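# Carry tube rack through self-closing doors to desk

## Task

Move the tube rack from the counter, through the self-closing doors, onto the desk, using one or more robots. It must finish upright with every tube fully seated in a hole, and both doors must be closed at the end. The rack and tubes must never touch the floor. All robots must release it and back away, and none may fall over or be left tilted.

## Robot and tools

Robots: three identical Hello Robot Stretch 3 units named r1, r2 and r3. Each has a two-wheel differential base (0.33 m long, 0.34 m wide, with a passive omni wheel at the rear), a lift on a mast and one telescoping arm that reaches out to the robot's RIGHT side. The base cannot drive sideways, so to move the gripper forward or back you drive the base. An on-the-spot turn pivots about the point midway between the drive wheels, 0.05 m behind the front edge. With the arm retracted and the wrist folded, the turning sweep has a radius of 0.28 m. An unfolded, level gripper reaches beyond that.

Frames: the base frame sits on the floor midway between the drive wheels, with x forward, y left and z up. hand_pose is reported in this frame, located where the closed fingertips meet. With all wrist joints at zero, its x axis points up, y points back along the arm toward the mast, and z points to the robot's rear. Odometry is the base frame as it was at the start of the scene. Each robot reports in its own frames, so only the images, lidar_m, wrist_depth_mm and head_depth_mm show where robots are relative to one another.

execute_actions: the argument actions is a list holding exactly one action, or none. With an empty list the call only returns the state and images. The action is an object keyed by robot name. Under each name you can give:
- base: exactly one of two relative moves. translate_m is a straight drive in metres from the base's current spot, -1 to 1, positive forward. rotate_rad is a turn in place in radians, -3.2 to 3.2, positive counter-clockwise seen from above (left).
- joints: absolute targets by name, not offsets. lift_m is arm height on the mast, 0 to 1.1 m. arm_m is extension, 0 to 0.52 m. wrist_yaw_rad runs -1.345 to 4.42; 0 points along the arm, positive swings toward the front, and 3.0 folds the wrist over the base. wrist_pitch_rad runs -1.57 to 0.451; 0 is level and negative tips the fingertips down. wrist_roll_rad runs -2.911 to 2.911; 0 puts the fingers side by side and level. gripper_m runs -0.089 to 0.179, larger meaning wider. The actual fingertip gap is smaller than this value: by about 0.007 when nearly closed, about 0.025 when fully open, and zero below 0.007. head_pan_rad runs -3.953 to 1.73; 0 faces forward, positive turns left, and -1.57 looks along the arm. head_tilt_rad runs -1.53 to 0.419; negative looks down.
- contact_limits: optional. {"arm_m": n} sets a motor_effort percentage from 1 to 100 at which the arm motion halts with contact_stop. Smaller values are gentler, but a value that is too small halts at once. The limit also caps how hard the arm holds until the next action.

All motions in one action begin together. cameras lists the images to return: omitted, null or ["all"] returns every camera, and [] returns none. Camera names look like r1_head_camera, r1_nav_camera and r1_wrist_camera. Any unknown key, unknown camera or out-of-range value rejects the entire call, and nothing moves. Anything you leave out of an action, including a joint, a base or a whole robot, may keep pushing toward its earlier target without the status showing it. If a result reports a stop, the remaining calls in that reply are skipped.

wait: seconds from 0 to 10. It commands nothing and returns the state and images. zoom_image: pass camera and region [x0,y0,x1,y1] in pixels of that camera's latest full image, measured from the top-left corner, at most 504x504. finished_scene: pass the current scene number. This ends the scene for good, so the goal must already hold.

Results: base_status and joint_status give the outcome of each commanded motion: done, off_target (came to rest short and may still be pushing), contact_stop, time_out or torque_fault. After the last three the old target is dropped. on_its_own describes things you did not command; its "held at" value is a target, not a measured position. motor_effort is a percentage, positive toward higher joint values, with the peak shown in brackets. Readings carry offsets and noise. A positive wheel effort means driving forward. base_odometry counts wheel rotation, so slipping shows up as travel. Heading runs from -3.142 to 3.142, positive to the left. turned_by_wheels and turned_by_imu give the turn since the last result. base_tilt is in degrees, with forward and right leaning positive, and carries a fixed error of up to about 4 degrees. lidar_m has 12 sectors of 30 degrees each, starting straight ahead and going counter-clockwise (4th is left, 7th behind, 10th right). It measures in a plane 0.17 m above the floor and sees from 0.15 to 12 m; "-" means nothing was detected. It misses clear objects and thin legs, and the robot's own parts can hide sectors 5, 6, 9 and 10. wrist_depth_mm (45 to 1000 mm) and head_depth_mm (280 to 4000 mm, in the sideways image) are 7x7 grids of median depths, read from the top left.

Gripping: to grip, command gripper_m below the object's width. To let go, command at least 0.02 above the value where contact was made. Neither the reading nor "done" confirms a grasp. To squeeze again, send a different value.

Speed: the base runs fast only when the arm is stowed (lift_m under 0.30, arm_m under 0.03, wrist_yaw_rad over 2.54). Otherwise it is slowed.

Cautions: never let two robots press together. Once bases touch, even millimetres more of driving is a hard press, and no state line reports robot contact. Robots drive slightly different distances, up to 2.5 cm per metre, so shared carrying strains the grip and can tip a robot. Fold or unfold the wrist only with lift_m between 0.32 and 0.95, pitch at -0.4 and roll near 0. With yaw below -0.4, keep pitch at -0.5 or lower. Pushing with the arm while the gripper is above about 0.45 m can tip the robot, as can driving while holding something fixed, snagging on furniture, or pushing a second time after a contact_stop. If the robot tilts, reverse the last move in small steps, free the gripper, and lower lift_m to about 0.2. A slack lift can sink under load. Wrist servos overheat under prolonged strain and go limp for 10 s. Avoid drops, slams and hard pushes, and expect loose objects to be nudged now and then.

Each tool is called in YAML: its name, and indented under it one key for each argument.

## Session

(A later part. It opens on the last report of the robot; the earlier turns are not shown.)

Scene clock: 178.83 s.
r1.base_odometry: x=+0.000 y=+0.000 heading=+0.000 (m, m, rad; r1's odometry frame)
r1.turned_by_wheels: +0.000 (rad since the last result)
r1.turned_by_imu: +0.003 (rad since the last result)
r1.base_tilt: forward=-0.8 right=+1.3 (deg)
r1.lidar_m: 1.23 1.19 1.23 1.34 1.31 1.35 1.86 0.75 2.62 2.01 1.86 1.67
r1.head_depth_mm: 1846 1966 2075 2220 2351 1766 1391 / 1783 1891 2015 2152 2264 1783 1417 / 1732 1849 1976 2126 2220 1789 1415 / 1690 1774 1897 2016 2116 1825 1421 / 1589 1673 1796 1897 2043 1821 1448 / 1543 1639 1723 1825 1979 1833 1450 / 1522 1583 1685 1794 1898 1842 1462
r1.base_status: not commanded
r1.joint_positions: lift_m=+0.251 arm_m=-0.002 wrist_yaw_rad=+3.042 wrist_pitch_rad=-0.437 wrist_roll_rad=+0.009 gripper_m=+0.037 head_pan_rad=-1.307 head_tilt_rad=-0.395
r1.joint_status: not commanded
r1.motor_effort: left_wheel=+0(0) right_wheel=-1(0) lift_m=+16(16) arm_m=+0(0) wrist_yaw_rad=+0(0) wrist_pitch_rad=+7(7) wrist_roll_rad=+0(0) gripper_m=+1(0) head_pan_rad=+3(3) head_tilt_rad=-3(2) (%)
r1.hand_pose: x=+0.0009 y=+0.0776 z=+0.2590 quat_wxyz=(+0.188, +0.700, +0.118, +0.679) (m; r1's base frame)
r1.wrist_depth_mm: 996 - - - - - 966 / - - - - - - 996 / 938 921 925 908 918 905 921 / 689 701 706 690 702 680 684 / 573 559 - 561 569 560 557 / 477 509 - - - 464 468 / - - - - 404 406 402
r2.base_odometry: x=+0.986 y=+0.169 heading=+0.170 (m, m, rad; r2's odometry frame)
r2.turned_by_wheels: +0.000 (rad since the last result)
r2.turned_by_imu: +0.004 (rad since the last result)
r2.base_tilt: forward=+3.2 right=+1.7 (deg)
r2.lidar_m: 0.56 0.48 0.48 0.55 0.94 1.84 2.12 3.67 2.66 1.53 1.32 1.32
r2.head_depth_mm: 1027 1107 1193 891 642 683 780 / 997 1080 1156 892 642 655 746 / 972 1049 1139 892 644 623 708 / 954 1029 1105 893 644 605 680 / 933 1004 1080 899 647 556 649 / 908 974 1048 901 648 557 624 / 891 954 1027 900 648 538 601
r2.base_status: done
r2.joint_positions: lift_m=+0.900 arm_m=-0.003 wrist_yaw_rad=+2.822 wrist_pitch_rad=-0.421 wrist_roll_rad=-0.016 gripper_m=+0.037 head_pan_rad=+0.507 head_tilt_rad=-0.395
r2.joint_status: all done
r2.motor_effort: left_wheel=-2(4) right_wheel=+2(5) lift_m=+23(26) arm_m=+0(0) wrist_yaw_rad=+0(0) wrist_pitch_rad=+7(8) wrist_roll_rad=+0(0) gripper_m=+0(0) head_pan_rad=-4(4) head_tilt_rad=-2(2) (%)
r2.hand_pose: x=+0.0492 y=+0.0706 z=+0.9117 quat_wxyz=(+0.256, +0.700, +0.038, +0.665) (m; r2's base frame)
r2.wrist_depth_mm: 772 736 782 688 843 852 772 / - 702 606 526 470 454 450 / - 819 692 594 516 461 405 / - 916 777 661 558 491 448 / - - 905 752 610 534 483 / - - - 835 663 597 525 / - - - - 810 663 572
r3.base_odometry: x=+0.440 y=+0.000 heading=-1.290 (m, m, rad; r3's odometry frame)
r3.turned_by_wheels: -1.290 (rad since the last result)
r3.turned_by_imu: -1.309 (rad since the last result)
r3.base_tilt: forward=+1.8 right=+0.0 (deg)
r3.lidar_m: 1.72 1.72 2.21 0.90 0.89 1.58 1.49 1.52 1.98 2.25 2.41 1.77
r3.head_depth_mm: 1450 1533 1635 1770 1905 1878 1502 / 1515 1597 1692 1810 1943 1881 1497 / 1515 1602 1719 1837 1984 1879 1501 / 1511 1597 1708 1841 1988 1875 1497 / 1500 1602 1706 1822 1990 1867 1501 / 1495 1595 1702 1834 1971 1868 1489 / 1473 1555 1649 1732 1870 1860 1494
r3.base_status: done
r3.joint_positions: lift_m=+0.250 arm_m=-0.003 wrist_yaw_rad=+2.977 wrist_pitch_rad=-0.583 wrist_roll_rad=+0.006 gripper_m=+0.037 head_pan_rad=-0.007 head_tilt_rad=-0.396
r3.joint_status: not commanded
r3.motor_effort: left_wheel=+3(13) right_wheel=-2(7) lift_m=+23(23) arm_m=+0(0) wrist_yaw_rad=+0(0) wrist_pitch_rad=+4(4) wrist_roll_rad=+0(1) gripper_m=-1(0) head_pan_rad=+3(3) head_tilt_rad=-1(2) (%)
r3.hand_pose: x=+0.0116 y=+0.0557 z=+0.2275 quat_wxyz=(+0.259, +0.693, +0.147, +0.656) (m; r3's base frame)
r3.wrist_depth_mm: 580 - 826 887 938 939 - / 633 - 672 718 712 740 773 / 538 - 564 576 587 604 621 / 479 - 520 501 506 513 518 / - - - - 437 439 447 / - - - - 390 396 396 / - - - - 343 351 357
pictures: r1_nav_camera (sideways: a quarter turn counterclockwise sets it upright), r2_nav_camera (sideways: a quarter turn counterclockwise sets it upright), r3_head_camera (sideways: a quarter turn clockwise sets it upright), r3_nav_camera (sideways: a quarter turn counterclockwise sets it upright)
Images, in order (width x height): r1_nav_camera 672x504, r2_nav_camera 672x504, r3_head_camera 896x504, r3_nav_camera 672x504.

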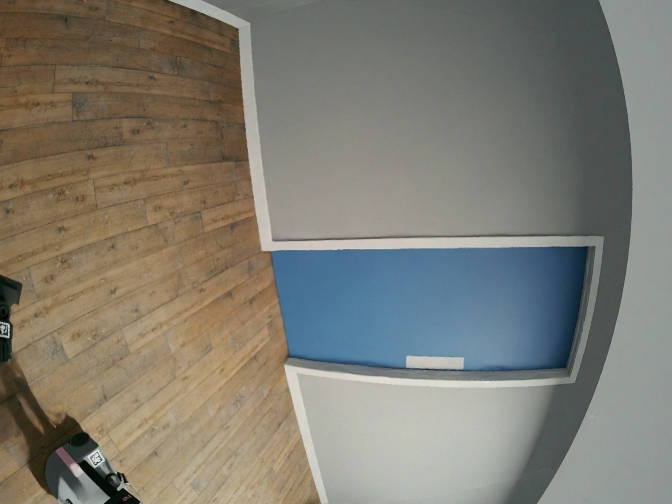

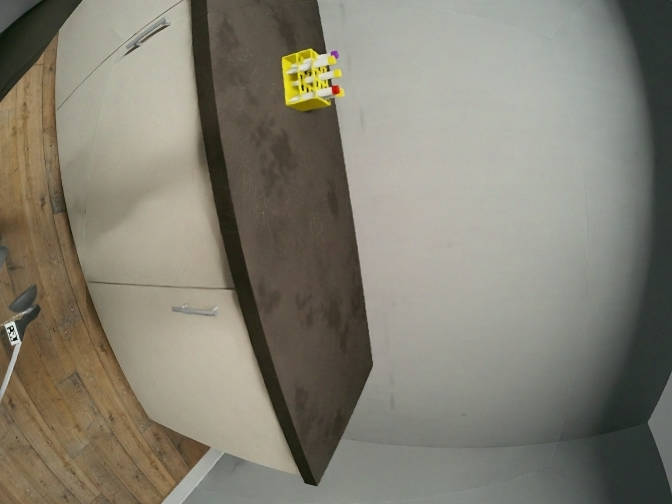

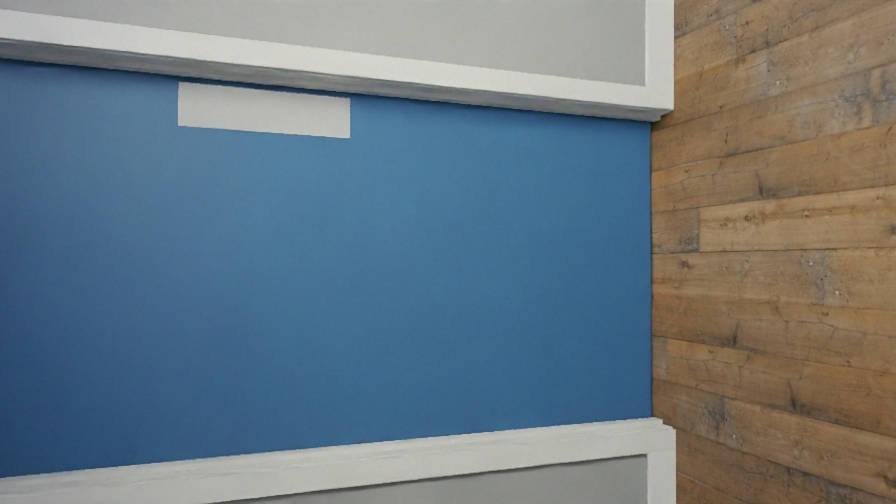

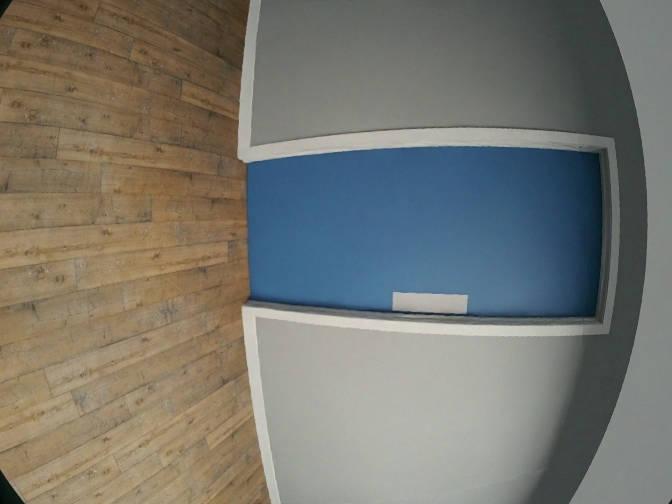

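execute_actions:
  actions:
    - {"r1": {"base": {"rotate_rad": -2.07}, "joints": {"head_pan_rad": 0.0, "head_tilt_rad": -0.4}}, "r2": {"base": {"translate_m": 0.16}}, "r3": {"base": {"translate_m": 1.0}}}
  cameras: []

execute_actions:
  actions:
    - {"r2": {"base": {"rotate_rad": 2.36}, "joints": {"head_pan_rad": -1.0, "head_tilt_rad": -0.6}}, "r3": {"base": {"translate_m": 0.62}}}
  cameras: ["r2_nav_camera", "r2_head_camera", "r3_nav_camera", "r1_nav_camera"]

Scene clock: 206.37 s.
r1.base_odometry: x=+0.000 y=+0.000 heading=-2.070 (m, m, rad; r1's odometry frame)
r1.turned_by_wheels: -2.070 (rad since the last result)
r1.turned_by_imu: -2.117 (rad since the last result)
r1.base_tilt: forward=-0.7 right=+1.4 (deg)
r1.lidar_m: 2.58 1.38 1.86 1.65 1.22 1.18 1.23 1.34 1.29 1.35 1.87 3.12
r1.head_depth_mm: 2995 3081 3344 3447 2406 1768 1398 / 3145 3352 3449 3549 2436 1799 1404 / 3323 3517 3751 3844 2476 1788 1422 / 3185 3286 3481 3551 2473 1817 1431 / 2699 2795 2947 3047 2507 1764 1423 / 2342 2445 2545 2620 2449 1576 1445 / 2074 2151 2212 2300 1438 1561 1462
r1.base_status: done
r1.joint_positions: lift_m=+0.251 arm_m=-0.002 wrist_yaw_rad=+3.042 wrist_pitch_rad=-0.437 wrist_roll_rad=+0.009 gripper_m=+0.037 head_pan_rad=-0.007 head_tilt_rad=-0.396
r1.joint_status: all done
r1.motor_effort: left_wheel=+2(12) right_wheel=-4(12) lift_m=+16(15) arm_m=+0(0) wrist_yaw_rad=+1(0) wrist_pitch_rad=+7(7) wrist_roll_rad=+0(0) gripper_m=+0(1) head_pan_rad=+3(37) head_tilt_rad=-2(2) (%)
r1.hand_pose: x=+0.0009 y=+0.0776 z=+0.2590 quat_wxyz=(+0.188, +0.700, +0.118, +0.679) (m; r1's base frame)
r1.wrist_depth_mm: - - - - - - - / - - - - - - - / 938 919 927 918 896 915 894 / 701 696 698 691 694 688 679 / 569 570 - 565 577 563 561 / 469 510 - - - 467 464 / - - - - 407 403 400
r2.base_odometry: x=+1.143 y=+0.196 heading=+0.170 (m, m, rad; r2's odometry frame)
r2.turned_by_wheels: +0.000 (rad since the last result)
r2.turned_by_imu: -0.001 (rad since the last result)
r2.base_tilt: forward=+3.3 right=+1.7 (deg)
r2.lidar_m: 0.43 0.37 0.37 0.43 0.73 1.95 2.26 3.77 2.43 1.39 1.20 1.20
r2.head_depth_mm: 911 992 1075 891 645 503 580 / 893 964 1055 891 641 504 552 / 871 936 1013 895 643 503 527 / 849 915 988 896 643 505 504 / 829 894 963 897 645 505 451 / 814 869 939 898 646 505 441 / 793 849 915 900 647 506 429
r2.base_status: done
r2.joint_positions: lift_m=+0.900 arm_m=-0.003 wrist_yaw_rad=+2.822 wrist_pitch_rad=-0.421 wrist_roll_rad=-0.016 gripper_m=+0.037 head_pan_rad=+0.507 head_tilt_rad=-0.395
r2.joint_status: not commanded
r2.motor_effort: left_wheel=-2(2) right_wheel=+2(6) lift_m=+22(24) arm_m=+0(0) wrist_yaw_rad=+0(1) wrist_pitch_rad=+7(7) wrist_roll_rad=+0(0) gripper_m=+0(0) head_pan_rad=-3(3) head_tilt_rad=-2(1) (%)
r2.hand_pose: x=+0.0492 y=+0.0706 z=+0.9117 quat_wxyz=(+0.256, +0.700, +0.038, +0.665) (m; r2's base frame)
r2.wrist_depth_mm: 731 743 673 661 830 753 710 / - 554 468 430 433 445 459 / - 643 540 455 388 342 314 / - 722 599 506 436 388 346 / - 831 724 591 480 412 370 / - - 867 651 520 462 405 / - - - 758 632 509 449
r3.base_odometry: x=+0.717 y=-0.961 heading=-1.290 (m, m, rad; r3's odometry frame)
r3.turned_by_wheels: +0.000 (rad since the last result)
r3.turned_by_imu: +0.002 (rad since the last result)
r3.base_tilt: forward=+1.6 right=+0.1 (deg)
r3.lidar_m: 0.75 0.76 0.87 2.08 2.20 1.49 2.49 2.53 2.53 2.18 1.02 0.77
r3.head_depth_mm: 616 653 698 749 807 878 960 / 613 652 697 747 807 876 955 / 613 652 695 746 803 875 953 / 612 650 693 743 802 871 952 / 611 649 693 743 802 868 947 / 609 647 692 739 800 867 946 / 608 647 689 741 795 864 940
r3.base_status: done
r3.joint_positions: lift_m=+0.250 arm_m=-0.003 wrist_yaw_rad=+2.977 wrist_pitch_rad=-0.583 wrist_roll_rad=+0.006 gripper_m=+0.037 head_pan_rad=-0.007 head_tilt_rad=-0.396
r3.joint_status: not commanded
r3.motor_effort: left_wheel=+2(13) right_wheel=-2(5) lift_m=+23(23) arm_m=+0(0) wrist_yaw_rad=+0(0) wrist_pitch_rad=+4(4) wrist_roll_rad=-1(1) gripper_m=-1(1) head_pan_rad=+3(4) head_tilt_rad=-2(2) (%)
r3.hand_pose: x=+0.0116 y=+0.0557 z=+0.2275 quat_wxyz=(+0.259, +0.693, +0.147, +0.656) (m; r3's base frame)
r3.wrist_depth_mm: 794 - 858 898 917 808 671 / 633 - 696 697 705 744 708 / 537 - 559 574 592 613 612 / 478 - 501 514 503 519 527 / - - - - 434 442 454 / - - - - 386 392 395 / - - - - 346 350 356
pictures: none
No camera images: the call's "cameras" was empty. Leave "cameras" out to get every camera's image.

Scene clock: 211.07 s.
r1.base_odometry: x=+0.000 y=+0.000 heading=-2.070 (m, m, rad; r1's odometry frame)
r1.turned_by_wheels: +0.000 (rad since the last result)
r1.turned_by_imu: +0.001 (rad since the last result)
r1.base_tilt: forward=-0.8 right=+1.3 (deg)
r1.lidar_m: 2.59 1.94 1.86 1.65 1.22 1.18 1.24 1.34 1.29 1.34 1.87 3.13
r1.head_depth_mm: 3011 3124 3271 3427 2408 1774 1401 / 3173 3378 3468 3600 2421 1793 1414 / 3328 3495 3755 3874 2454 1830 1426 / 3145 3373 3487 3474 2468 1804 1425 / 2698 2798 2960 3055 2487 1826 1432 / 2354 2399 2535 2582 2544 1850 1447 / 2076 2130 2219 2285 2325 1855 1451
r1.base_status: not commanded
r1.joint_positions: lift_m=+0.251 arm_m=-0.002 wrist_yaw_rad=+3.042 wrist_pitch_rad=-0.437 wrist_roll_rad=+0.009 gripper_m=+0.037 head_pan_rad=-0.007 head_tilt_rad=-0.396
r1.joint_status: not commanded
r1.motor_effort: left_wheel=+3(3) right_wheel=-4(5) lift_m=+16(16) arm_m=+0(0) wrist_yaw_rad=+1(1) wrist_pitch_rad=+7(7) wrist_roll_rad=+0(0) gripper_m=+1(1) head_pan_rad=+3(4) head_tilt_rad=-2(3) (%)
r1.hand_pose: x=+0.0009 y=+0.0776 z=+0.2590 quat_wxyz=(+0.188, +0.700, +0.118, +0.679) (m; r1's base frame)
r1.wrist_depth_mm: - - - - - - - / - - - - - - - / 929 913 904 915 904 889 923 / 702 700 705 698 689 701 674 / 562 565 - 558 575 560 542 / 475 504 - - - 471 466 / - - - - 406 403 399
r2.base_odometry: x=+1.143 y=+0.196 heading=+2.529 (m, m, rad; r2's odometry frame)
r2.turned_by_wheels: +2.360 (rad since the last result)
r2.turned_by_imu: +2.359 (rad since the last result)
r2.base_tilt: forward=+3.2 right=+1.6 (deg)
r2.lidar_m: 1.94 2.02 2.77 3.75 1.70 1.25 1.21 0.53 0.38 0.37 0.38 0.52
r2.head_depth_mm: 855 930 832 627 504 486 - / 902 988 799 629 503 561 673 / 950 1039 719 629 520 622 756 / 1015 1107 770 633 552 699 878 / 1081 1171 842 632 650 798 1038 / 1164 1223 845 637 735 934 1194 / 1239 1285 850 688 839 1109 1226
r2.base_status: done
r2.joint_positions: lift_m=+0.900 arm_m=-0.003 wrist_yaw_rad=+2.822 wrist_pitch_rad=-0.421 wrist_roll_rad=-0.016 gripper_m=+0.037 head_pan_rad=-0.993 head_tilt_rad=-0.592
r2.joint_status: all done
r2.motor_effort: left_wheel=-1(6) right_wheel=+2(6) lift_m=+23(23) arm_m=+0(0) wrist_yaw_rad=+1(0) wrist_pitch_rad=+7(7) wrist_roll_rad=+0(0) gripper_m=+1(0) head_pan_rad=-3(43) head_tilt_rad=-2(15) (%)
r2.hand_pose: x=+0.0492 y=+0.0706 z=+0.9117 quat_wxyz=(+0.256, +0.700, +0.038, +0.665) (m; r2's base frame)
r2.wrist_depth_mm: - - - - - - - / - - - - - - - / - - - - - - - / - - - - - - - / - - - - - - - / - - - - - - - / - - - - - - -
r3.base_odometry: x=+0.889 y=-1.556 heading=-1.290 (m, m, rad; r3's odometry frame)
r3.turned_by_wheels: +0.000 (rad since the last result)
r3.turned_by_imu: +0.002 (rad since the last result)
r3.base_tilt: forward=+1.6 right=+0.0 (deg)
r3.lidar_m: - 0.15 0.17 0.41 2.23 2.04 3.10 3.17 2.27 0.36 0.20 0.15
r3.head_depth_mm: - - - - - - - / - - - - - - - / - - - - - - - / - - - - - - - / - - - - - - - / - - - - - - - / - - - - - - -
r3.base_status: done
r3.joint_positions: lift_m=+0.250 arm_m=-0.003 wrist_yaw_rad=+2.977 wrist_pitch_rad=-0.584 wrist_roll_rad=+0.006 gripper_m=+0.037 head_pan_rad=-0.007 head_tilt_rad=-0.396
r3.joint_status: not commanded
r3.motor_effort: left_wheel=+3(14) right_wheel=-2(5) lift_m=+23(24) arm_m=+0(0) wrist_yaw_rad=+0(0) wrist_pitch_rad=+4(4) wrist_roll_rad=-1(1) gripper_m=-1(0) head_pan_rad=+3(4) head_tilt_rad=-1(2) (%)
r3.hand_pose: x=+0.0116 y=+0.0557 z=+0.2275 quat_wxyz=(+0.259, +0.693, +0.147, +0.656) (m; r3's base frame)
r3.wrist_depth_mm: 792 - 809 493 253 168 126 / 642 - 662 529 261 173 129 / 548 - 569 538 275 178 132 / 476 - 515 479 288 182 134 / - - - - 278 188 136 / - - - - 270 193 140 / - - - - 338 199 142
pictures: r1_nav_camera (sideways: a quarter turn counterclockwise sets it upright), r2_head_camera (sideways: a quarter turn clockwise sets it upright), r2_nav_camera (sideways: a quarter turn counterclockwise sets it upright), r3_nav_camera (sideways: a quarter turn counterclockwise sets it upright)
Images, in order (width x height): r1_nav_camera 672x504, r2_head_camera 896x504, r2_nav_camera 672x504, r3_nav_camera 672x504.

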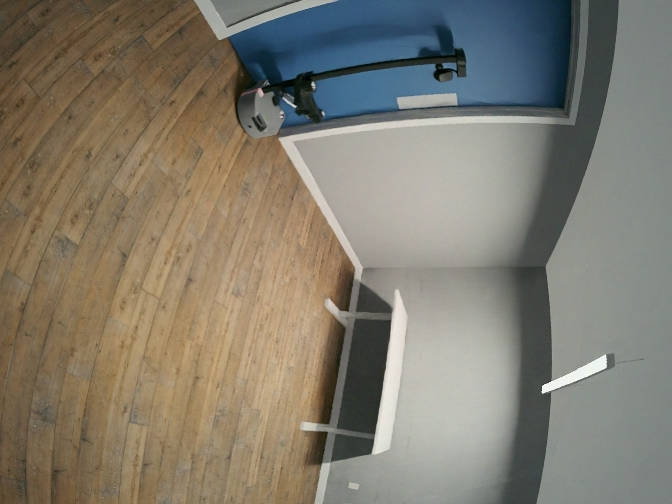

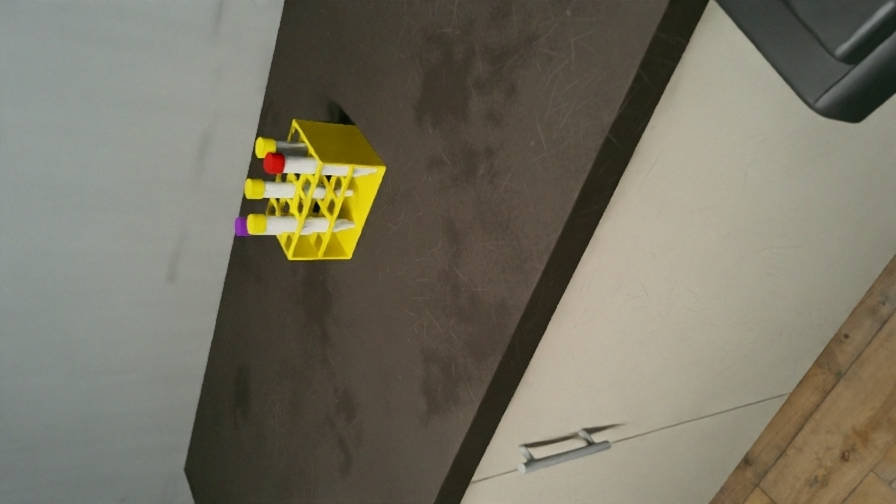

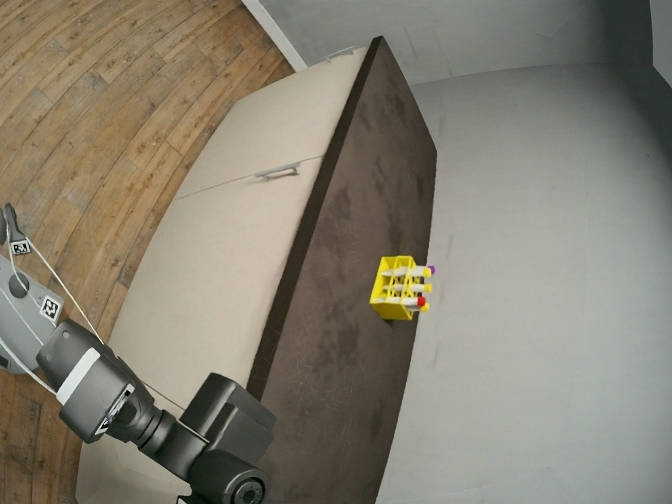

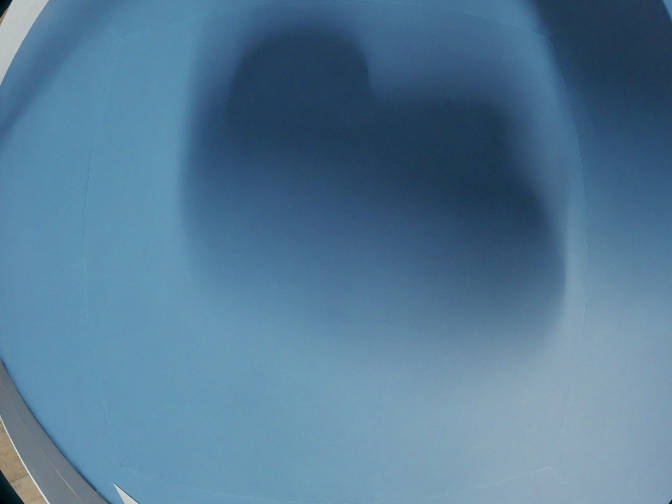

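zoom_image:
  camera: "r2_head_camera"
  region: [210, 90, 410, 280]

Region (210, 90, 410, 280) of r2_head_camera's 896x504 image, scaled by 2.520, with more detail than that image has; it fills the top 479 rows of this view, and the rest is white.

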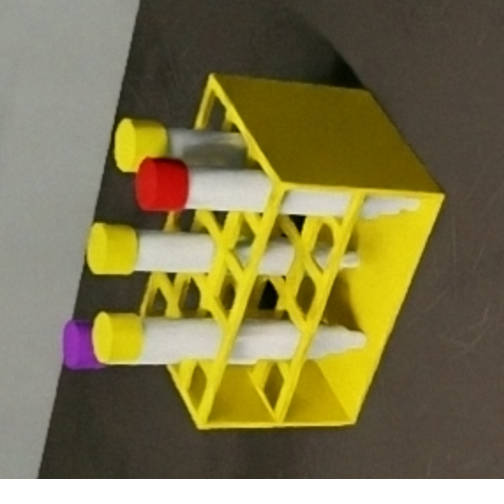

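execute_actions:
  actions:
    - {"r1": {"base": {"translate_m": 1.0}}, "r2": {"base": {"rotate_rad": 0.3}}, "r3": {"joints": {"lift_m": 0.33, "head_pan_rad": -1.0, "head_tilt_rad": -0.3}}}
  cameras: []

execute_actions:
  actions:
    - {"r2": {"base": {"translate_m": -0.27}}, "r3": {"base": {"translate_m": 0.4}}}
  cameras: ["r3_nav_camera", "r1_nav_camera"]

Scene clock: 317.83 s.
r1.base_odometry: x=-0.479 y=-0.878 heading=-2.070 (m, m, rad; r1's odometry frame)
r1.turned_by_wheels: +0.000 (rad since the last result)
r1.turned_by_imu: +0.009 (rad since the last result)
r1.base_tilt: forward=-0.7 right=+1.3 (deg)
r1.lidar_m: 1.85 1.42 1.21 1.39 1.95 2.04 2.14 1.86 1.81 1.90 2.36 2.34
r1.head_depth_mm: 2285 2388 2519 2352 2422 1757 1400 / 2404 2553 2676 2864 2432 1770 1395 / 2514 2643 2816 2967 2456 1800 1412 / 2248 2362 2483 2652 2452 1804 1433 / 1921 2004 2080 2188 2236 1823 1440 / 1678 1723 1796 1866 1941 1860 1432 / 1492 1544 1578 1641 1688 1707 1446
r1.base_status: done
r1.joint_positions: lift_m=+0.251 arm_m=-0.002 wrist_yaw_rad=+3.042 wrist_pitch_rad=-0.437 wrist_roll_rad=+0.009 gripper_m=+0.037 head_pan_rad=-0.007 head_tilt_rad=-0.396
r1.joint_status: not commanded
r1.motor_effort: left_wheel=+2(11) right_wheel=-3(8) lift_m=+16(16) arm_m=+0(0) wrist_yaw_rad=+0(0) wrist_pitch_rad=+7(7) wrist_roll_rad=+0(1) gripper_m=+0(1) head_pan_rad=+3(3) head_tilt_rad=-2(1) (%)
r1.hand_pose: x=+0.0009 y=+0.0776 z=+0.2590 quat_wxyz=(+0.188, +0.700, +0.118, +0.679) (m; r1's base frame)
r1.wrist_depth_mm: - - - - - - - / - - - - - 990 - / 931 924 912 910 902 895 903 / 714 700 698 687 680 686 695 / 560 570 - 556 571 559 558 / 474 505 - - - 465 467 / - - - - 403 401 402
r2.base_odometry: x=+1.143 y=+0.196 heading=+2.829 (m, m, rad; r2's odometry frame)
r2.turned_by_wheels: +0.300 (rad since the last result)
r2.turned_by_imu: +0.298 (rad since the last result)
r2.base_tilt: forward=+3.3 right=+1.5 (deg)
r2.lidar_m: 1.95 2.31 3.76 2.28 1.36 1.20 0.72 0.42 0.37 0.37 0.43 0.78
r2.head_depth_mm: 1004 1073 730 627 508 564 - / 1101 1158 834 629 551 655 789 / 1210 1251 839 631 665 780 936 / 1353 1256 843 679 795 966 1192 / 1529 1266 846 802 985 1277 1217 / 1760 1884 890 1010 1294 1421 1224 / 1729 1834 1011 1934 1704 1423 1222
r2.base_status: done
r2.joint_positions: lift_m=+0.900 arm_m=-0.003 wrist_yaw_rad=+2.822 wrist_pitch_rad=-0.421 wrist_roll_rad=-0.016 gripper_m=+0.037 head_pan_rad=-0.993 head_tilt_rad=-0.592
r2.joint_status: not commanded
r2.motor_effort: left_wheel=-2(5) right_wheel=+3(6) lift_m=+24(23) arm_m=+0(0) wrist_yaw_rad=+1(0) wrist_pitch_rad=+7(7) wrist_roll_rad=+0(0) gripper_m=+0(0) head_pan_rad=-3(3) head_tilt_rad=-3(2) (%)
r2.hand_pose: x=+0.0492 y=+0.0706 z=+0.9117 quat_wxyz=(+0.256, +0.700, +0.038, +0.665) (m; r2's base frame)
r2.wrist_depth_mm: - - - - - - - / - - - - - - - / - - - - - - - / - - - - - - - / - - - - - - - / - - - - - - - / - - - - - - -
r3.base_odometry: x=+0.889 y=-1.556 heading=-1.290 (m, m, rad; r3's odometry frame)
r3.turned_by_wheels: +0.000 (rad since the last result)
r3.turned_by_imu: +0.000 (rad since the last result)
r3.base_tilt: forward=+1.6 right=+0.0 (deg)
r3.lidar_m: - 0.15 0.17 0.40 2.24 2.93 1.22 3.19 2.27 0.36 0.20 0.15
r3.head_depth_mm: - 284 292 307 322 341 361 / - - 298 310 325 348 368 / - - - - - 295 309 / - - - - - - - / - - - - - - - / - - - - - - - / - - - - - - -
r3.base_status: not commanded
r3.joint_positions: lift_m=+0.330 arm_m=-0.003 wrist_yaw_rad=+2.977 wrist_pitch_rad=-0.584 wrist_roll_rad=+0.006 gripper_m=+0.037 head_pan_rad=-0.993 head_tilt_rad=-0.310
r3.joint_status: all done
r3.motor_effort: left_wheel=+3(3) right_wheel=-2(2) lift_m=+28(28) arm_m=+0(1) wrist_yaw_rad=+0(0) wrist_pitch_rad=+4(4) wrist_roll_rad=-1(1) gripper_m=-1(1) head_pan_rad=-4(42) head_tilt_rad=+5(14) (%)
r3.hand_pose: x=+0.0116 y=+0.0557 z=+0.3073 quat_wxyz=(+0.259, +0.693, +0.147, +0.656) (m; r3's base frame)
r3.wrist_depth_mm: - - - 489 253 167 125 / 774 - 815 542 261 172 129 / 667 - 703 595 273 177 131 / 565 582 588 567 287 183 134 / 500 520 - - 277 189 137 / - - - - 269 193 139 / - - - 424 369 199 143
pictures: none
No camera images: the call's "cameras" was empty. Leave "cameras" out to get every camera's image.

Scene clock: 322.83 s.
r1.base_odometry: x=-0.479 y=-0.878 heading=-2.070 (m, m, rad; r1's odometry frame)
r1.turned_by_wheels: +0.000 (rad since the last result)
r1.turned_by_imu: +0.001 (rad since the last result)
r1.base_tilt: forward=-0.7 right=+1.3 (deg)
r1.lidar_m: 1.85 1.42 1.27 1.40 1.95 2.04 2.14 1.87 1.81 1.89 2.36 2.36
r1.head_depth_mm: 2296 2365 2530 2336 2412 1761 1388 / 2393 2535 2711 2859 2443 1771 1408 / 2520 2668 2808 2984 2472 1817 1419 / 2226 2357 2489 2600 2475 1795 1434 / 1927 1987 2085 2182 2246 1819 1428 / 1665 1721 1805 1879 1939 1842 1443 / 1472 1534 1575 1638 1701 1714 1445
r1.base_status: not commanded
r1.joint_positions: lift_m=+0.251 arm_m=-0.002 wrist_yaw_rad=+3.042 wrist_pitch_rad=-0.437 wrist_roll_rad=+0.009 gripper_m=+0.037 head_pan_rad=-0.007 head_tilt_rad=-0.396
r1.joint_status: not commanded
r1.motor_effort: left_wheel=+2(2) right_wheel=-4(4) lift_m=+16(16) arm_m=+0(0) wrist_yaw_rad=+0(0) wrist_pitch_rad=+7(7) wrist_roll_rad=+0(0) gripper_m=+1(0) head_pan_rad=+4(4) head_tilt_rad=-2(1) (%)
r1.hand_pose: x=+0.0009 y=+0.0776 z=+0.2590 quat_wxyz=(+0.188, +0.700, +0.118, +0.679) (m; r1's base frame)
r1.wrist_depth_mm: - - - - - - - / - - - - - 1000 - / 933 938 915 921 916 908 894 / 704 699 696 698 687 691 680 / 568 567 - 572 566 552 547 / 478 503 - - - 467 471 / - - - - 402 402 404
r2.base_odometry: x=+1.400 y=+0.113 heading=+2.829 (m, m, rad; r2's odometry frame)
r2.turned_by_wheels: +0.000 (rad since the last result)
r2.turned_by_imu: -0.003 (rad since the last result)
r2.base_tilt: forward=+3.3 right=+1.7 (deg)
r2.lidar_m: 2.21 2.61 3.83 1.80 1.08 0.95 0.94 0.34 0.29 0.30 0.34 0.61
r2.head_depth_mm: 923 998 831 626 502 431 - / 1011 1079 834 628 503 499 609 / 1110 1164 781 630 519 607 730 / 1244 1262 824 632 610 745 937 / 1414 1271 843 655 766 970 1199 / 1619 1269 848 771 1000 1354 1231 / 1879 1284 897 1034 1463 1426 1228
r2.base_status: done
r2.joint_positions: lift_m=+0.900 arm_m=-0.003 wrist_yaw_rad=+2.822 wrist_pitch_rad=-0.421 wrist_roll_rad=-0.016 gripper_m=+0.037 head_pan_rad=-0.993 head_tilt_rad=-0.592
r2.joint_status: not commanded
r2.motor_effort: left_wheel=-1(6) right_wheel=+3(3) lift_m=+23(23) arm_m=+0(0) wrist_yaw_rad=+0(0) wrist_pitch_rad=+7(7) wrist_roll_rad=+0(0) gripper_m=+0(0) head_pan_rad=-4(4) head_tilt_rad=-3(2) (%)
r2.hand_pose: x=+0.0492 y=+0.0706 z=+0.9117 quat_wxyz=(+0.256, +0.700, +0.038, +0.665) (m; r2's base frame)
r2.wrist_depth_mm: - - - - - - - / - - - - - - - / - - - - - - - / - - - - - - - / - - - - - - - / - - - - - - - / - - - - - - -
r3.base_odometry: x=+1.000 y=-1.941 heading=-1.290 (m, m, rad; r3's odometry frame)
r3.turned_by_wheels: +0.000 (rad since the last result)
r3.turned_by_imu: -0.031 (rad since the last result)
r3.base_tilt: forward=+1.7 right=+0.0 (deg)
r3.lidar_m: - - 0.15 0.22 2.24 2.87 1.27 3.20 2.75 0.33 0.15 -
r3.head_depth_mm: - - - - - - 330 / - - - - - - - / - - - - - - - / - - - - - - - / - - - - - - - / - - - - - - - / - - - - - - -
r3.base_status: done
r3.joint_positions: lift_m=+0.330 arm_m=-0.003 wrist_yaw_rad=+2.978 wrist_pitch_rad=-0.585 wrist_roll_rad=+0.006 gripper_m=+0.037 head_pan_rad=-0.913 head_tilt_rad=-0.388
r3.joint_status: not commanded
r3.motor_effort: left_wheel=+14(78) right_wheel=+6(38) lift_m=+26(28) arm_m=+0(0) wrist_yaw_rad=+0(0) wrist_pitch_rad=+5(5) wrist_roll_rad=-1(1) gripper_m=+0(0) head_pan_rad=-45(60) head_tilt_rad=+41(48) (%)
r3.hand_pose: x=+0.0115 y=+0.0554 z=+0.3070 quat_wxyz=(+0.260, +0.693, +0.147, +0.656) (m; r3's base frame)
r3.wrist_depth_mm: 954 - 590 283 151 103 77 / 772 - 662 311 158 106 80 / 670 - 680 343 166 109 82 / 575 572 594 381 174 113 84 / 499 512 - - 171 117 85 / - - - - 167 121 88 / - - - 345 229 125 90
pictures: r1_nav_camera (sideways: a quarter turn counterclockwise sets it upright), r3_nav_camera (sideways: a quarter turn counterclockwise sets it upright)
Images, in order (width x height): r1_nav_camera 672x504, r3_nav_camera 672x504.

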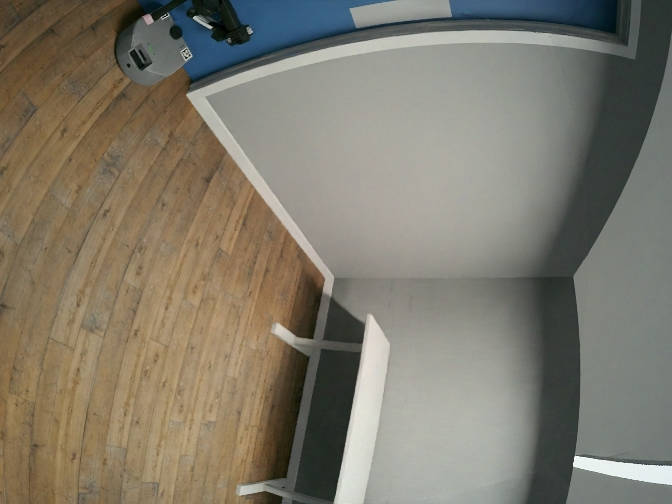

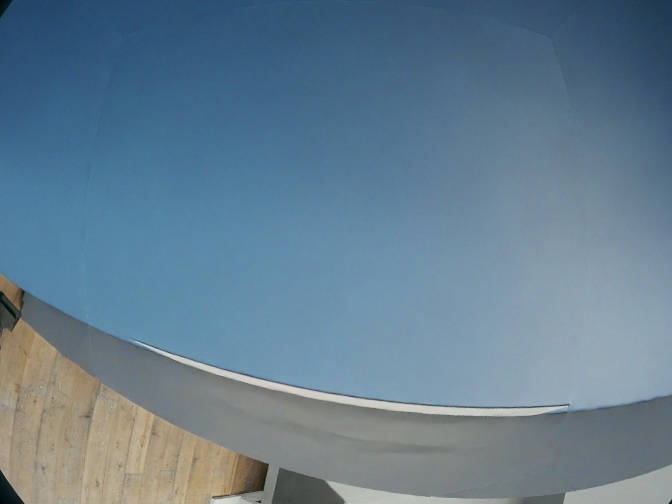

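execute_actions:
  actions:
    - {"r2": {"base": {"rotate_rad": -0.295}}, "r3": {"base": {"translate_m": -0.12}}, "r1": {"joints": {"head_pan_rad": 1.0, "head_tilt_rad": -0.3}}}
  cameras: ["r1_nav_camera", "r1_head_camera"]

Scene clock: 338.17 s.
r1.base_odometry: x=-0.479 y=-0.878 heading=-2.070 (m, m, rad; r1's odometry frame)
r1.turned_by_wheels: +0.000 (rad since the last result)
r1.turned_by_imu: +0.002 (rad since the last result)
r1.base_tilt: forward=-0.8 right=+1.3 (deg)
r1.lidar_m: 1.85 1.42 1.15 1.40 1.96 2.04 2.14 1.87 1.81 1.89 2.35 2.35
r1.head_depth_mm: 1211 1247 1320 1353 1427 1501 1518 / 1229 1282 1342 1414 1485 1539 1418 / 1217 1272 1318 1418 1486 1337 1351 / 1214 1258 1331 1387 1473 1224 1359 / 1211 1263 1332 1395 1453 1563 1553 / 1213 1265 1324 1400 1476 1544 1516 / 1195 1252 1290 1318 1383 1449 1505
r1.base_status: not commanded
r1.joint_positions: lift_m=+0.251 arm_m=-0.002 wrist_yaw_rad=+3.042 wrist_pitch_rad=-0.437 wrist_roll_rad=+0.009 gripper_m=+0.037 head_pan_rad=+0.993 head_tilt_rad=-0.310
r1.joint_status: all done
r1.motor_effort: left_wheel=+3(2) right_wheel=-4(3) lift_m=+15(16) arm_m=+0(0) wrist_yaw_rad=+0(1) wrist_pitch_rad=+7(7) wrist_roll_rad=+0(0) gripper_m=+1(1) head_pan_rad=+3(37) head_tilt_rad=+6(15) (%)
r1.hand_pose: x=+0.0009 y=+0.0776 z=+0.2590 quat_wxyz=(+0.188, +0.700, +0.118, +0.679) (m; r1's base frame)
r1.wrist_depth_mm: - - - - - - - / - - - - - 924 896 / 923 943 923 913 905 897 899 / 715 699 697 698 702 692 680 / 570 566 - 557 575 560 554 / 475 506 - - - 473 467 / - - - - 406 403 398
r2.base_odometry: x=+1.400 y=+0.113 heading=+2.534 (m, m, rad; r2's odometry frame)
r2.turned_by_wheels: -0.295 (rad since the last result)
r2.turned_by_imu: -0.296 (rad since the last result)
r2.base_tilt: forward=+3.3 right=+1.6 (deg)
r2.lidar_m: 1.09 2.29 3.14 3.67 1.34 0.98 0.94 0.42 0.31 0.29 0.30 0.41
r2.head_depth_mm: 782 853 832 626 501 430 - / 829 906 834 628 504 430 521 / 878 968 839 630 505 453 587 / 929 1034 843 632 506 540 680 / 991 1099 814 634 509 619 806 / 1067 1163 775 637 539 722 990 / 1141 1220 814 638 653 870 1198
r2.base_status: done
r2.joint_positions: lift_m=+0.900 arm_m=-0.003 wrist_yaw_rad=+2.822 wrist_pitch_rad=-0.421 wrist_roll_rad=-0.016 gripper_m=+0.037 head_pan_rad=-0.993 head_tilt_rad=-0.592
r2.joint_status: not commanded
r2.motor_effort: left_wheel=+2(5) right_wheel=-2(5) lift_m=+22(23) arm_m=+0(0) wrist_yaw_rad=+0(1) wrist_pitch_rad=+7(7) wrist_roll_rad=+0(0) gripper_m=-1(0) head_pan_rad=-3(4) head_tilt_rad=-3(4) (%)
r2.hand_pose: x=+0.0492 y=+0.0706 z=+0.9117 quat_wxyz=(+0.256, +0.700, +0.038, +0.665) (m; r2's base frame)
r2.wrist_depth_mm: - - - - - - - / - - - - - - - / - - - - - - - / - - - - - - - / - - - - - - - / - - - - - - - / - - - - - - -
r3.base_odometry: x=+0.967 y=-1.825 heading=-1.290 (m, m, rad; r3's odometry frame)
r3.turned_by_wheels: +0.000 (rad since the last result)
r3.turned_by_imu: -0.001 (rad since the last result)
r3.base_tilt: forward=+1.6 right=+0.0 (deg)
r3.lidar_m: 0.20 0.20 0.26 0.56 2.22 2.85 1.15 3.09 2.78 0.73 0.31 0.21
r3.head_depth_mm: 285 297 316 359 488 578 704 / 290 303 316 331 348 368 392 / 297 311 327 343 361 382 406 / 298 309 326 345 363 386 410 / - - 289 296 306 322 341 / - - - - - 288 296 / - - - - - - -
r3.base_status: done
r3.joint_positions: lift_m=+0.330 arm_m=-0.003 wrist_yaw_rad=+2.978 wrist_pitch_rad=-0.585 wrist_roll_rad=+0.006 gripper_m=+0.037 head_pan_rad=-0.993 head_tilt_rad=-0.310
r3.joint_status: not commanded
r3.motor_effort: left_wheel=+1(10) right_wheel=-2(5) lift_m=+26(26) arm_m=+0(0) wrist_yaw_rad=+0(0) wrist_pitch_rad=+5(5) wrist_roll_rad=+0(0) gripper_m=-1(1) head_pan_rad=-4(44) head_tilt_rad=+5(40) (%)
r3.hand_pose: x=+0.0115 y=+0.0554 z=+0.3070 quat_wxyz=(+0.260, +0.693, +0.147, +0.656) (m; r3's base frame)
r3.wrist_depth_mm: - - - 587 357 246 186 / 771 - 820 652 379 253 190 / 667 - 680 698 397 260 194 / 568 555 595 599 415 272 201 / 496 517 - - 399 281 204 / - - - - 395 291 209 / - - - 419 419 298 215
pictures: r1_head_camera (sideways: a quarter turn clockwise sets it upright), r1_nav_camera (sideways: a quarter turn counterclockwise sets it upright)
Images, in order (width x height): r1_head_camera 896x504, r1_nav_camera 672x504.

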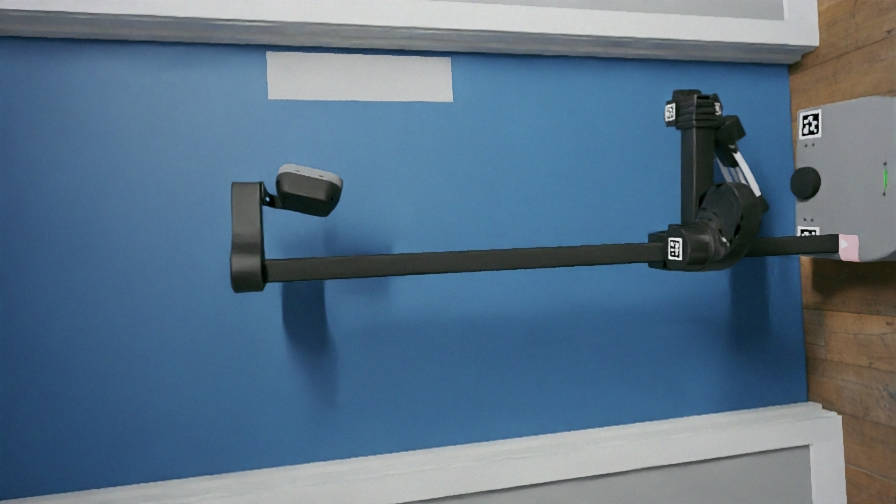

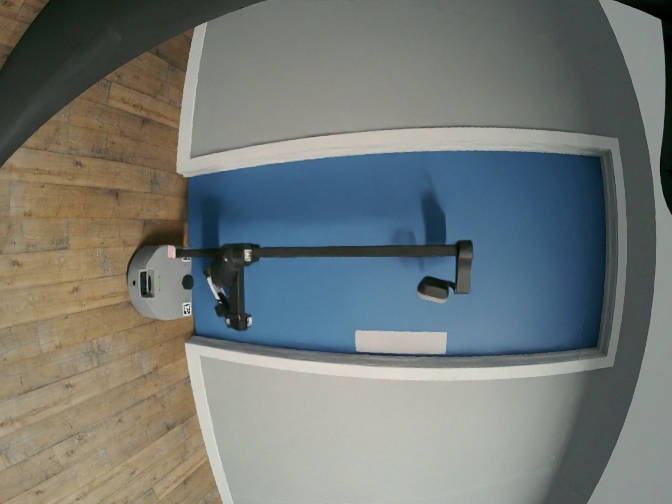

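execute_actions:
  actions:
    - {"r2": {"joints": {"wrist_yaw_rad": 1.57, "wrist_pitch_rad": -0.4, "wrist_roll_rad": 0.0}}, "r3": {"joints": {"head_pan_rad": -3.1, "head_tilt_rad": 0.0}}}
  cameras: ["r1_head_camera"]

execute_actions:
  actions:
    - {"r2": {"joints": {"wrist_pitch_rad": 0.0, "lift_m": 0.93, "gripper_m": 0.15}}, "r3": {"base": {"translate_m": 0.3}}}
  cameras: ["r1_head_camera", "r1_nav_camera", "r2_wrist_camera"]

Scene clock: 354.73 s.
r1.base_odometry: x=-0.479 y=-0.878 heading=-2.070 (m, m, rad; r1's odometry frame)
r1.turned_by_wheels: +0.000 (rad since the last result)
r1.turned_by_imu: +0.001 (rad since the last result)
r1.base_tilt: forward=-0.7 right=+1.3 (deg)
r1.lidar_m: 1.86 1.43 1.15 1.39 1.95 2.04 2.14 1.87 1.81 1.90 2.36 2.35
r1.head_depth_mm: 1211 1250 1316 1357 1432 1501 1525 / 1224 1282 1334 1411 1492 1542 1427 / 1223 1267 1314 1410 1480 1345 1351 / 1218 1266 1322 1382 1461 1223 1355 / 1218 1272 1335 1393 1467 1548 1560 / 1206 1275 1336 1404 1462 1533 1524 / 1202 1248 1292 1313 1372 1452 1514
r1.base_status: not commanded
r1.joint_positions: lift_m=+0.251 arm_m=-0.002 wrist_yaw_rad=+3.042 wrist_pitch_rad=-0.437 wrist_roll_rad=+0.009 gripper_m=+0.037 head_pan_rad=+0.993 head_tilt_rad=-0.310
r1.joint_status: not commanded
r1.motor_effort: left_wheel=+1(2) right_wheel=-3(3) lift_m=+16(16) arm_m=+0(0) wrist_yaw_rad=+0(1) wrist_pitch_rad=+7(7) wrist_roll_rad=+0(0) gripper_m=+1(0) head_pan_rad=+4(3) head_tilt_rad=+5(5) (%)
r1.hand_pose: x=+0.0009 y=+0.0776 z=+0.2590 quat_wxyz=(+0.188, +0.700, +0.118, +0.679) (m; r1's base frame)
r1.wrist_depth_mm: - - - - - - - / - - - - - 911 901 / 928 943 938 925 909 902 912 / 711 701 695 688 690 693 675 / 564 570 - 556 568 563 550 / 477 512 - - - 463 464 / - - - - 403 399 400
r2.base_odometry: x=+1.400 y=+0.113 heading=+2.534 (m, m, rad; r2's odometry frame)
r2.turned_by_wheels: +0.000 (rad since the last result)
r2.turned_by_imu: -0.001 (rad since the last result)
r2.base_tilt: forward=+3.3 right=+1.8 (deg)
r2.lidar_m: 1.09 2.29 3.13 3.68 1.35 0.98 0.94 0.42 0.31 0.29 0.31 0.41
r2.head_depth_mm: 784 858 831 626 502 420 459 / 828 906 835 628 503 424 479 / 872 967 834 630 505 441 - / 929 1038 842 630 505 538 710 / 997 1097 813 635 510 598 804 / 1067 1162 777 635 540 715 903 / 1151 1222 815 636 653 866 1177
r2.base_status: not commanded
r2.joint_positions: lift_m=+0.900 arm_m=-0.003 wrist_yaw_rad=+1.573 wrist_pitch_rad=-0.421 wrist_roll_rad=-0.006 gripper_m=+0.037 head_pan_rad=-0.993 head_tilt_rad=-0.592
r2.joint_status: all done
r2.motor_effort: left_wheel=+2(2) right_wheel=-2(2) lift_m=+24(23) arm_m=+0(0) wrist_yaw_rad=-4(4) wrist_pitch_rad=+7(7) wrist_roll_rad=+4(5) gripper_m=+0(0) head_pan_rad=-3(4) head_tilt_rad=-3(2) (%)
r2.hand_pose: x=+0.2026 y=-0.1417 z=+0.9117 quat_wxyz=(+0.595, +0.593, -0.382, +0.387) (m; r2's base frame)
r2.wrist_depth_mm: - - - - 842 723 452 / - - - - 477 441 444 / - - - - 367 298 301 / - - - - 440 227 225 / - - - - 390 198 182 / - - - - 347 234 152 / - - - - 502 235 138
r3.base_odometry: x=+0.967 y=-1.825 heading=-1.290 (m, m, rad; r3's odometry frame)
r3.turned_by_wheels: +0.000 (rad since the last result)
r3.turned_by_imu: +0.000 (rad since the last result)
r3.base_tilt: forward=+1.6 right=+0.1 (deg)
r3.lidar_m: 0.20 0.20 0.26 0.56 2.23 2.85 1.16 3.10 2.77 0.73 0.31 0.21
r3.head_depth_mm: 1896 2802 3098 3075 3070 3042 2520 / 1906 2820 3072 3094 3032 3062 2152 / 1914 2825 3113 3062 3045 3061 2491 / 1915 2840 3127 3100 3067 3043 2468 / 1919 2847 3094 3096 3081 3053 2447 / 1941 2889 3097 3082 3060 3038 2436 / 1945 2899 3101 3084 3043 3059 2420
r3.base_status: not commanded
r3.joint_positions: lift_m=+0.330 arm_m=-0.003 wrist_yaw_rad=+2.978 wrist_pitch_rad=-0.585 wrist_roll_rad=+0.006 gripper_m=+0.037 head_pan_rad=-3.093 head_tilt_rad=-0.014
r3.joint_status: all done
r3.motor_effort: left_wheel=+1(2) right_wheel=-1(1) lift_m=+26(26) arm_m=+0(0) wrist_yaw_rad=-1(0) wrist_pitch_rad=+5(5) wrist_roll_rad=-1(1) gripper_m=-1(1) head_pan_rad=-4(45) head_tilt_rad=+6(27) (%)
r3.hand_pose: x=+0.0115 y=+0.0554 z=+0.3070 quat_wxyz=(+0.260, +0.693, +0.147, +0.656) (m; r3's base frame)
r3.wrist_depth_mm: - - - 574 360 244 187 / 799 - 855 662 379 253 190 / 666 - 676 685 400 261 196 / 572 567 592 590 415 271 201 / 507 518 - - 406 278 204 / - - - - 399 290 210 / - - - 420 418 297 215
pictures: r1_head_camera (sideways: a quarter turn clockwise sets it upright)
Images, in order (width x height): r1_head_camera 896x504.

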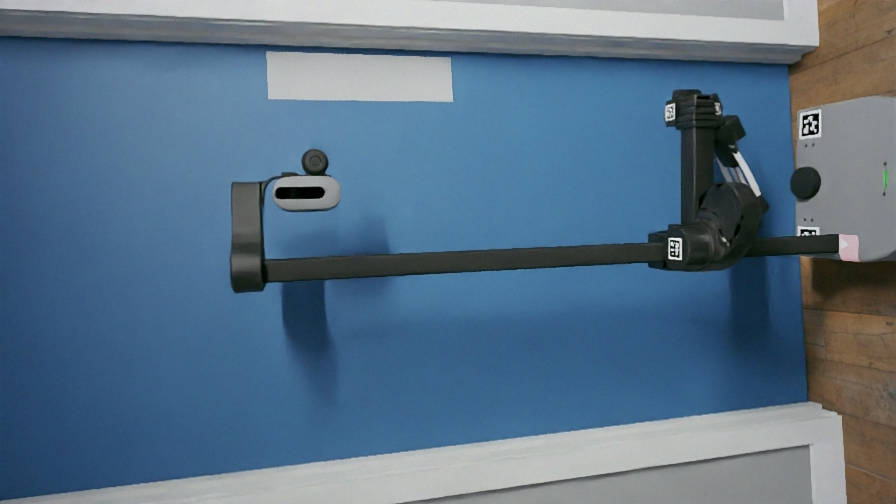

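Scene clock: 358.73 s.
r1.base_odometry: x=-0.479 y=-0.878 heading=-2.070 (m, m, rad; r1's odometry frame)
r1.turned_by_wheels: +0.000 (rad since the last result)
r1.turned_by_imu: +0.001 (rad since the last result)
r1.base_tilt: forward=-0.7 right=+1.3 (deg)
r1.lidar_m: 1.85 1.42 1.34 1.40 1.95 2.04 2.13 1.87 1.81 1.89 2.35 2.36
r1.head_depth_mm: 1220 1252 1312 1361 1424 1497 1496 / 1307 1366 1436 1502 1578 1679 1444 / 1282 1334 1397 1482 1554 1563 1402 / 1275 1315 1370 1449 1499 1605 1497 / 1246 1297 1364 1431 1509 1590 1547 / 1224 1290 1345 1403 1474 1557 1518 / 1208 1249 1296 1328 1370 1446 1515
r1.base_status: not commanded
r1.joint_positions: lift_m=+0.251 arm_m=-0.002 wrist_yaw_rad=+3.042 wrist_pitch_rad=-0.437 wrist_roll_rad=+0.009 gripper_m=+0.037 head_pan_rad=+0.993 head_tilt_rad=-0.310
r1.joint_status: not commanded
r1.motor_effort: left_wheel=+2(2) right_wheel=-4(3) lift_m=+16(16) arm_m=+0(0) wrist_yaw_rad=-1(0) wrist_pitch_rad=+7(7) wrist_roll_rad=+0(0) gripper_m=+0(1) head_pan_rad=+4(3) head_tilt_rad=+4(5) (%)
r1.hand_pose: x=+0.0009 y=+0.0776 z=+0.2590 quat_wxyz=(+0.188, +0.700, +0.118, +0.679) (m; r1's base frame)
r1.wrist_depth_mm: - - - - - - - / - - - - - - - / 941 925 917 919 922 912 912 / 702 707 698 700 687 693 682 / 573 567 - 563 567 553 556 / 478 509 - - - 467 465 / - - - - 402 405 402
r2.base_odometry: x=+1.400 y=+0.113 heading=+2.534 (m, m, rad; r2's odometry frame)
r2.turned_by_wheels: +0.000 (rad since the last result)
r2.turned_by_imu: -0.001 (rad since the last result)
r2.base_tilt: forward=+3.3 right=+1.6 (deg)
r2.lidar_m: 1.10 2.30 3.16 3.67 1.34 0.98 0.94 0.42 0.31 0.29 0.30 0.41
r2.head_depth_mm: 784 851 836 628 503 419 400 / 827 905 838 627 505 - - / 874 964 841 628 506 - - / 931 1037 840 631 507 477 - / 994 1094 815 635 497 614 837 / 1067 1168 776 635 541 722 979 / 1145 1224 809 635 655 865 1196
r2.base_status: not commanded
r2.joint_positions: lift_m=+0.930 arm_m=-0.003 wrist_yaw_rad=+1.573 wrist_pitch_rad=-0.026 wrist_roll_rad=-0.006 gripper_m=+0.150 head_pan_rad=-0.993 head_tilt_rad=-0.592
r2.joint_status: all done
r2.motor_effort: left_wheel=+2(2) right_wheel=-2(2) lift_m=+23(23) arm_m=+0(0) wrist_yaw_rad=-3(3) wrist_pitch_rad=+9(8) wrist_roll_rad=+4(4) gripper_m=+0(81) head_pan_rad=-3(4) head_tilt_rad=-2(4) (%)
r2.hand_pose: x=+0.2342 y=-0.1416 z=+1.0379 quat_wxyz=(+0.508, +0.505, -0.491, +0.496) (m; r2's base frame)
r2.wrist_depth_mm: - - - - - - 809 / - - - - - - 827 / - - - - - - 831 / - - - - 932 715 731 / - - - - 561 517 513 / - - - - 422 - 370 / - - - - 433 283 287
r3.base_odometry: x=+1.050 y=-2.113 heading=-1.289 (m, m, rad; r3's odometry frame)
r3.turned_by_wheels: +0.001 (rad since the last result)
r3.turned_by_imu: +0.205 (rad since the last result)
r3.base_tilt: forward=+1.5 right=+0.0 (deg)
r3.lidar_m: - - 0.15 0.20 2.37 1.36 1.41 2.97 0.34 0.21 0.15 -
r3.head_depth_mm: 1885 2754 3191 3112 3130 3105 2543 / 1888 2765 3283 3227 3214 3156 2539 / 1882 2788 3271 3296 3292 3284 2512 / 1907 2812 3390 3364 3333 3310 2485 / 1931 2835 3490 3450 3424 3411 2473 / 1929 2832 3512 3537 3517 3453 2465 / 1920 2874 3676 3639 3554 3525 2443
r3.base_status: translate_m off_target (by the wheels' count: +0.2997 of +0.3000)
r3.joint_positions: lift_m=+0.330 arm_m=-0.003 wrist_yaw_rad=+2.981 wrist_pitch_rad=-0.587 wrist_roll_rad=+0.006 gripper_m=+0.037 head_pan_rad=-3.097 head_tilt_rad=-0.008
r3.joint_status: not commanded
r3.on_its_own: left_wheel is at rest, and its effort (+62) is outside its rest range (-18 to +18)
r3.motor_effort: left_wheel=+62(100) right_wheel=+12(48) lift_m=+25(29) arm_m=+0(0) wrist_yaw_rad=-2(7) wrist_pitch_rad=+5(5) wrist_roll_rad=-1(0) gripper_m=+2(1) head_pan_rad=-2(5) head_tilt_rad=+4(7) (%)
r3.hand_pose: x=+0.0108 y=+0.0552 z=+0.3067 quat_wxyz=(+0.259, +0.693, +0.149, +0.656) (m; r3's base frame)
r3.wrist_depth_mm: - - 895 267 117 75 55 / 778 - 770 290 121 76 56 / 645 - 679 314 125 78 57 / 562 578 585 347 130 80 57 / 497 517 - - 128 81 58 / - - - - 118 83 59 / - - - 247 161 85 60
pictures: r1_head_camera (sideways: a quarter turn clockwise sets it upright), r1_nav_camera (sideways: a quarter turn counterclockwise sets it upright), r2_wrist_camera
Images, in order (width x height): r1_head_camera 896x504, r1_nav_camera 672x504, r2_wrist_camera 644x364.

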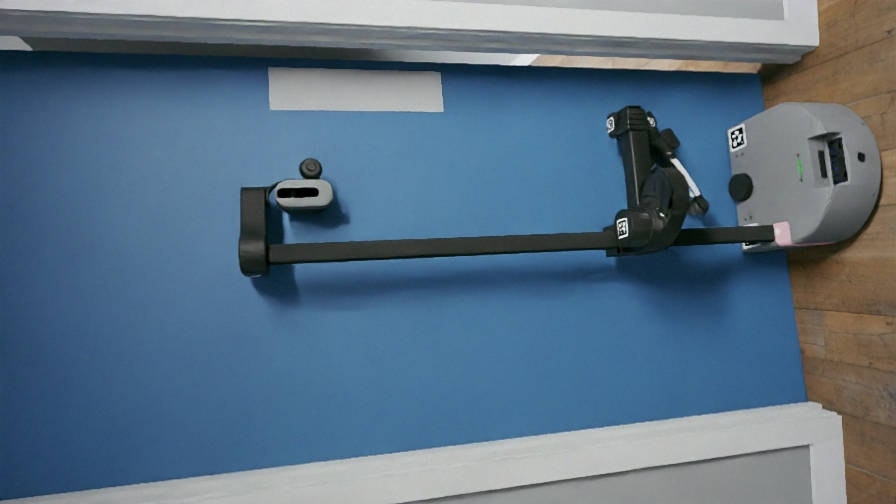

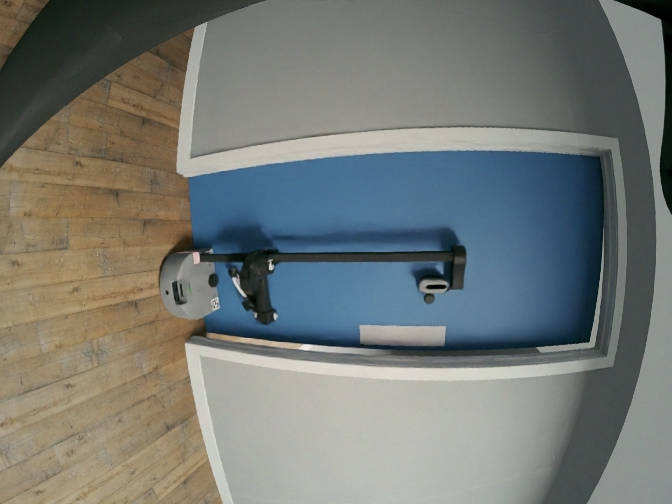

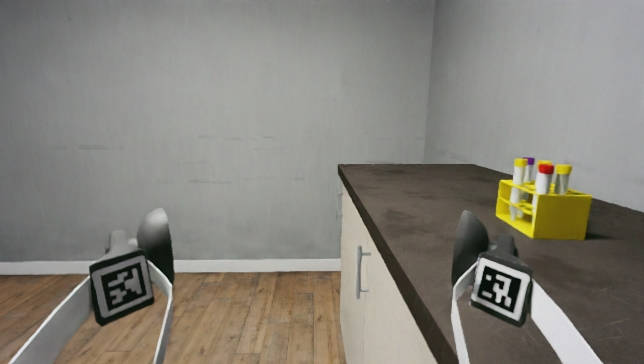

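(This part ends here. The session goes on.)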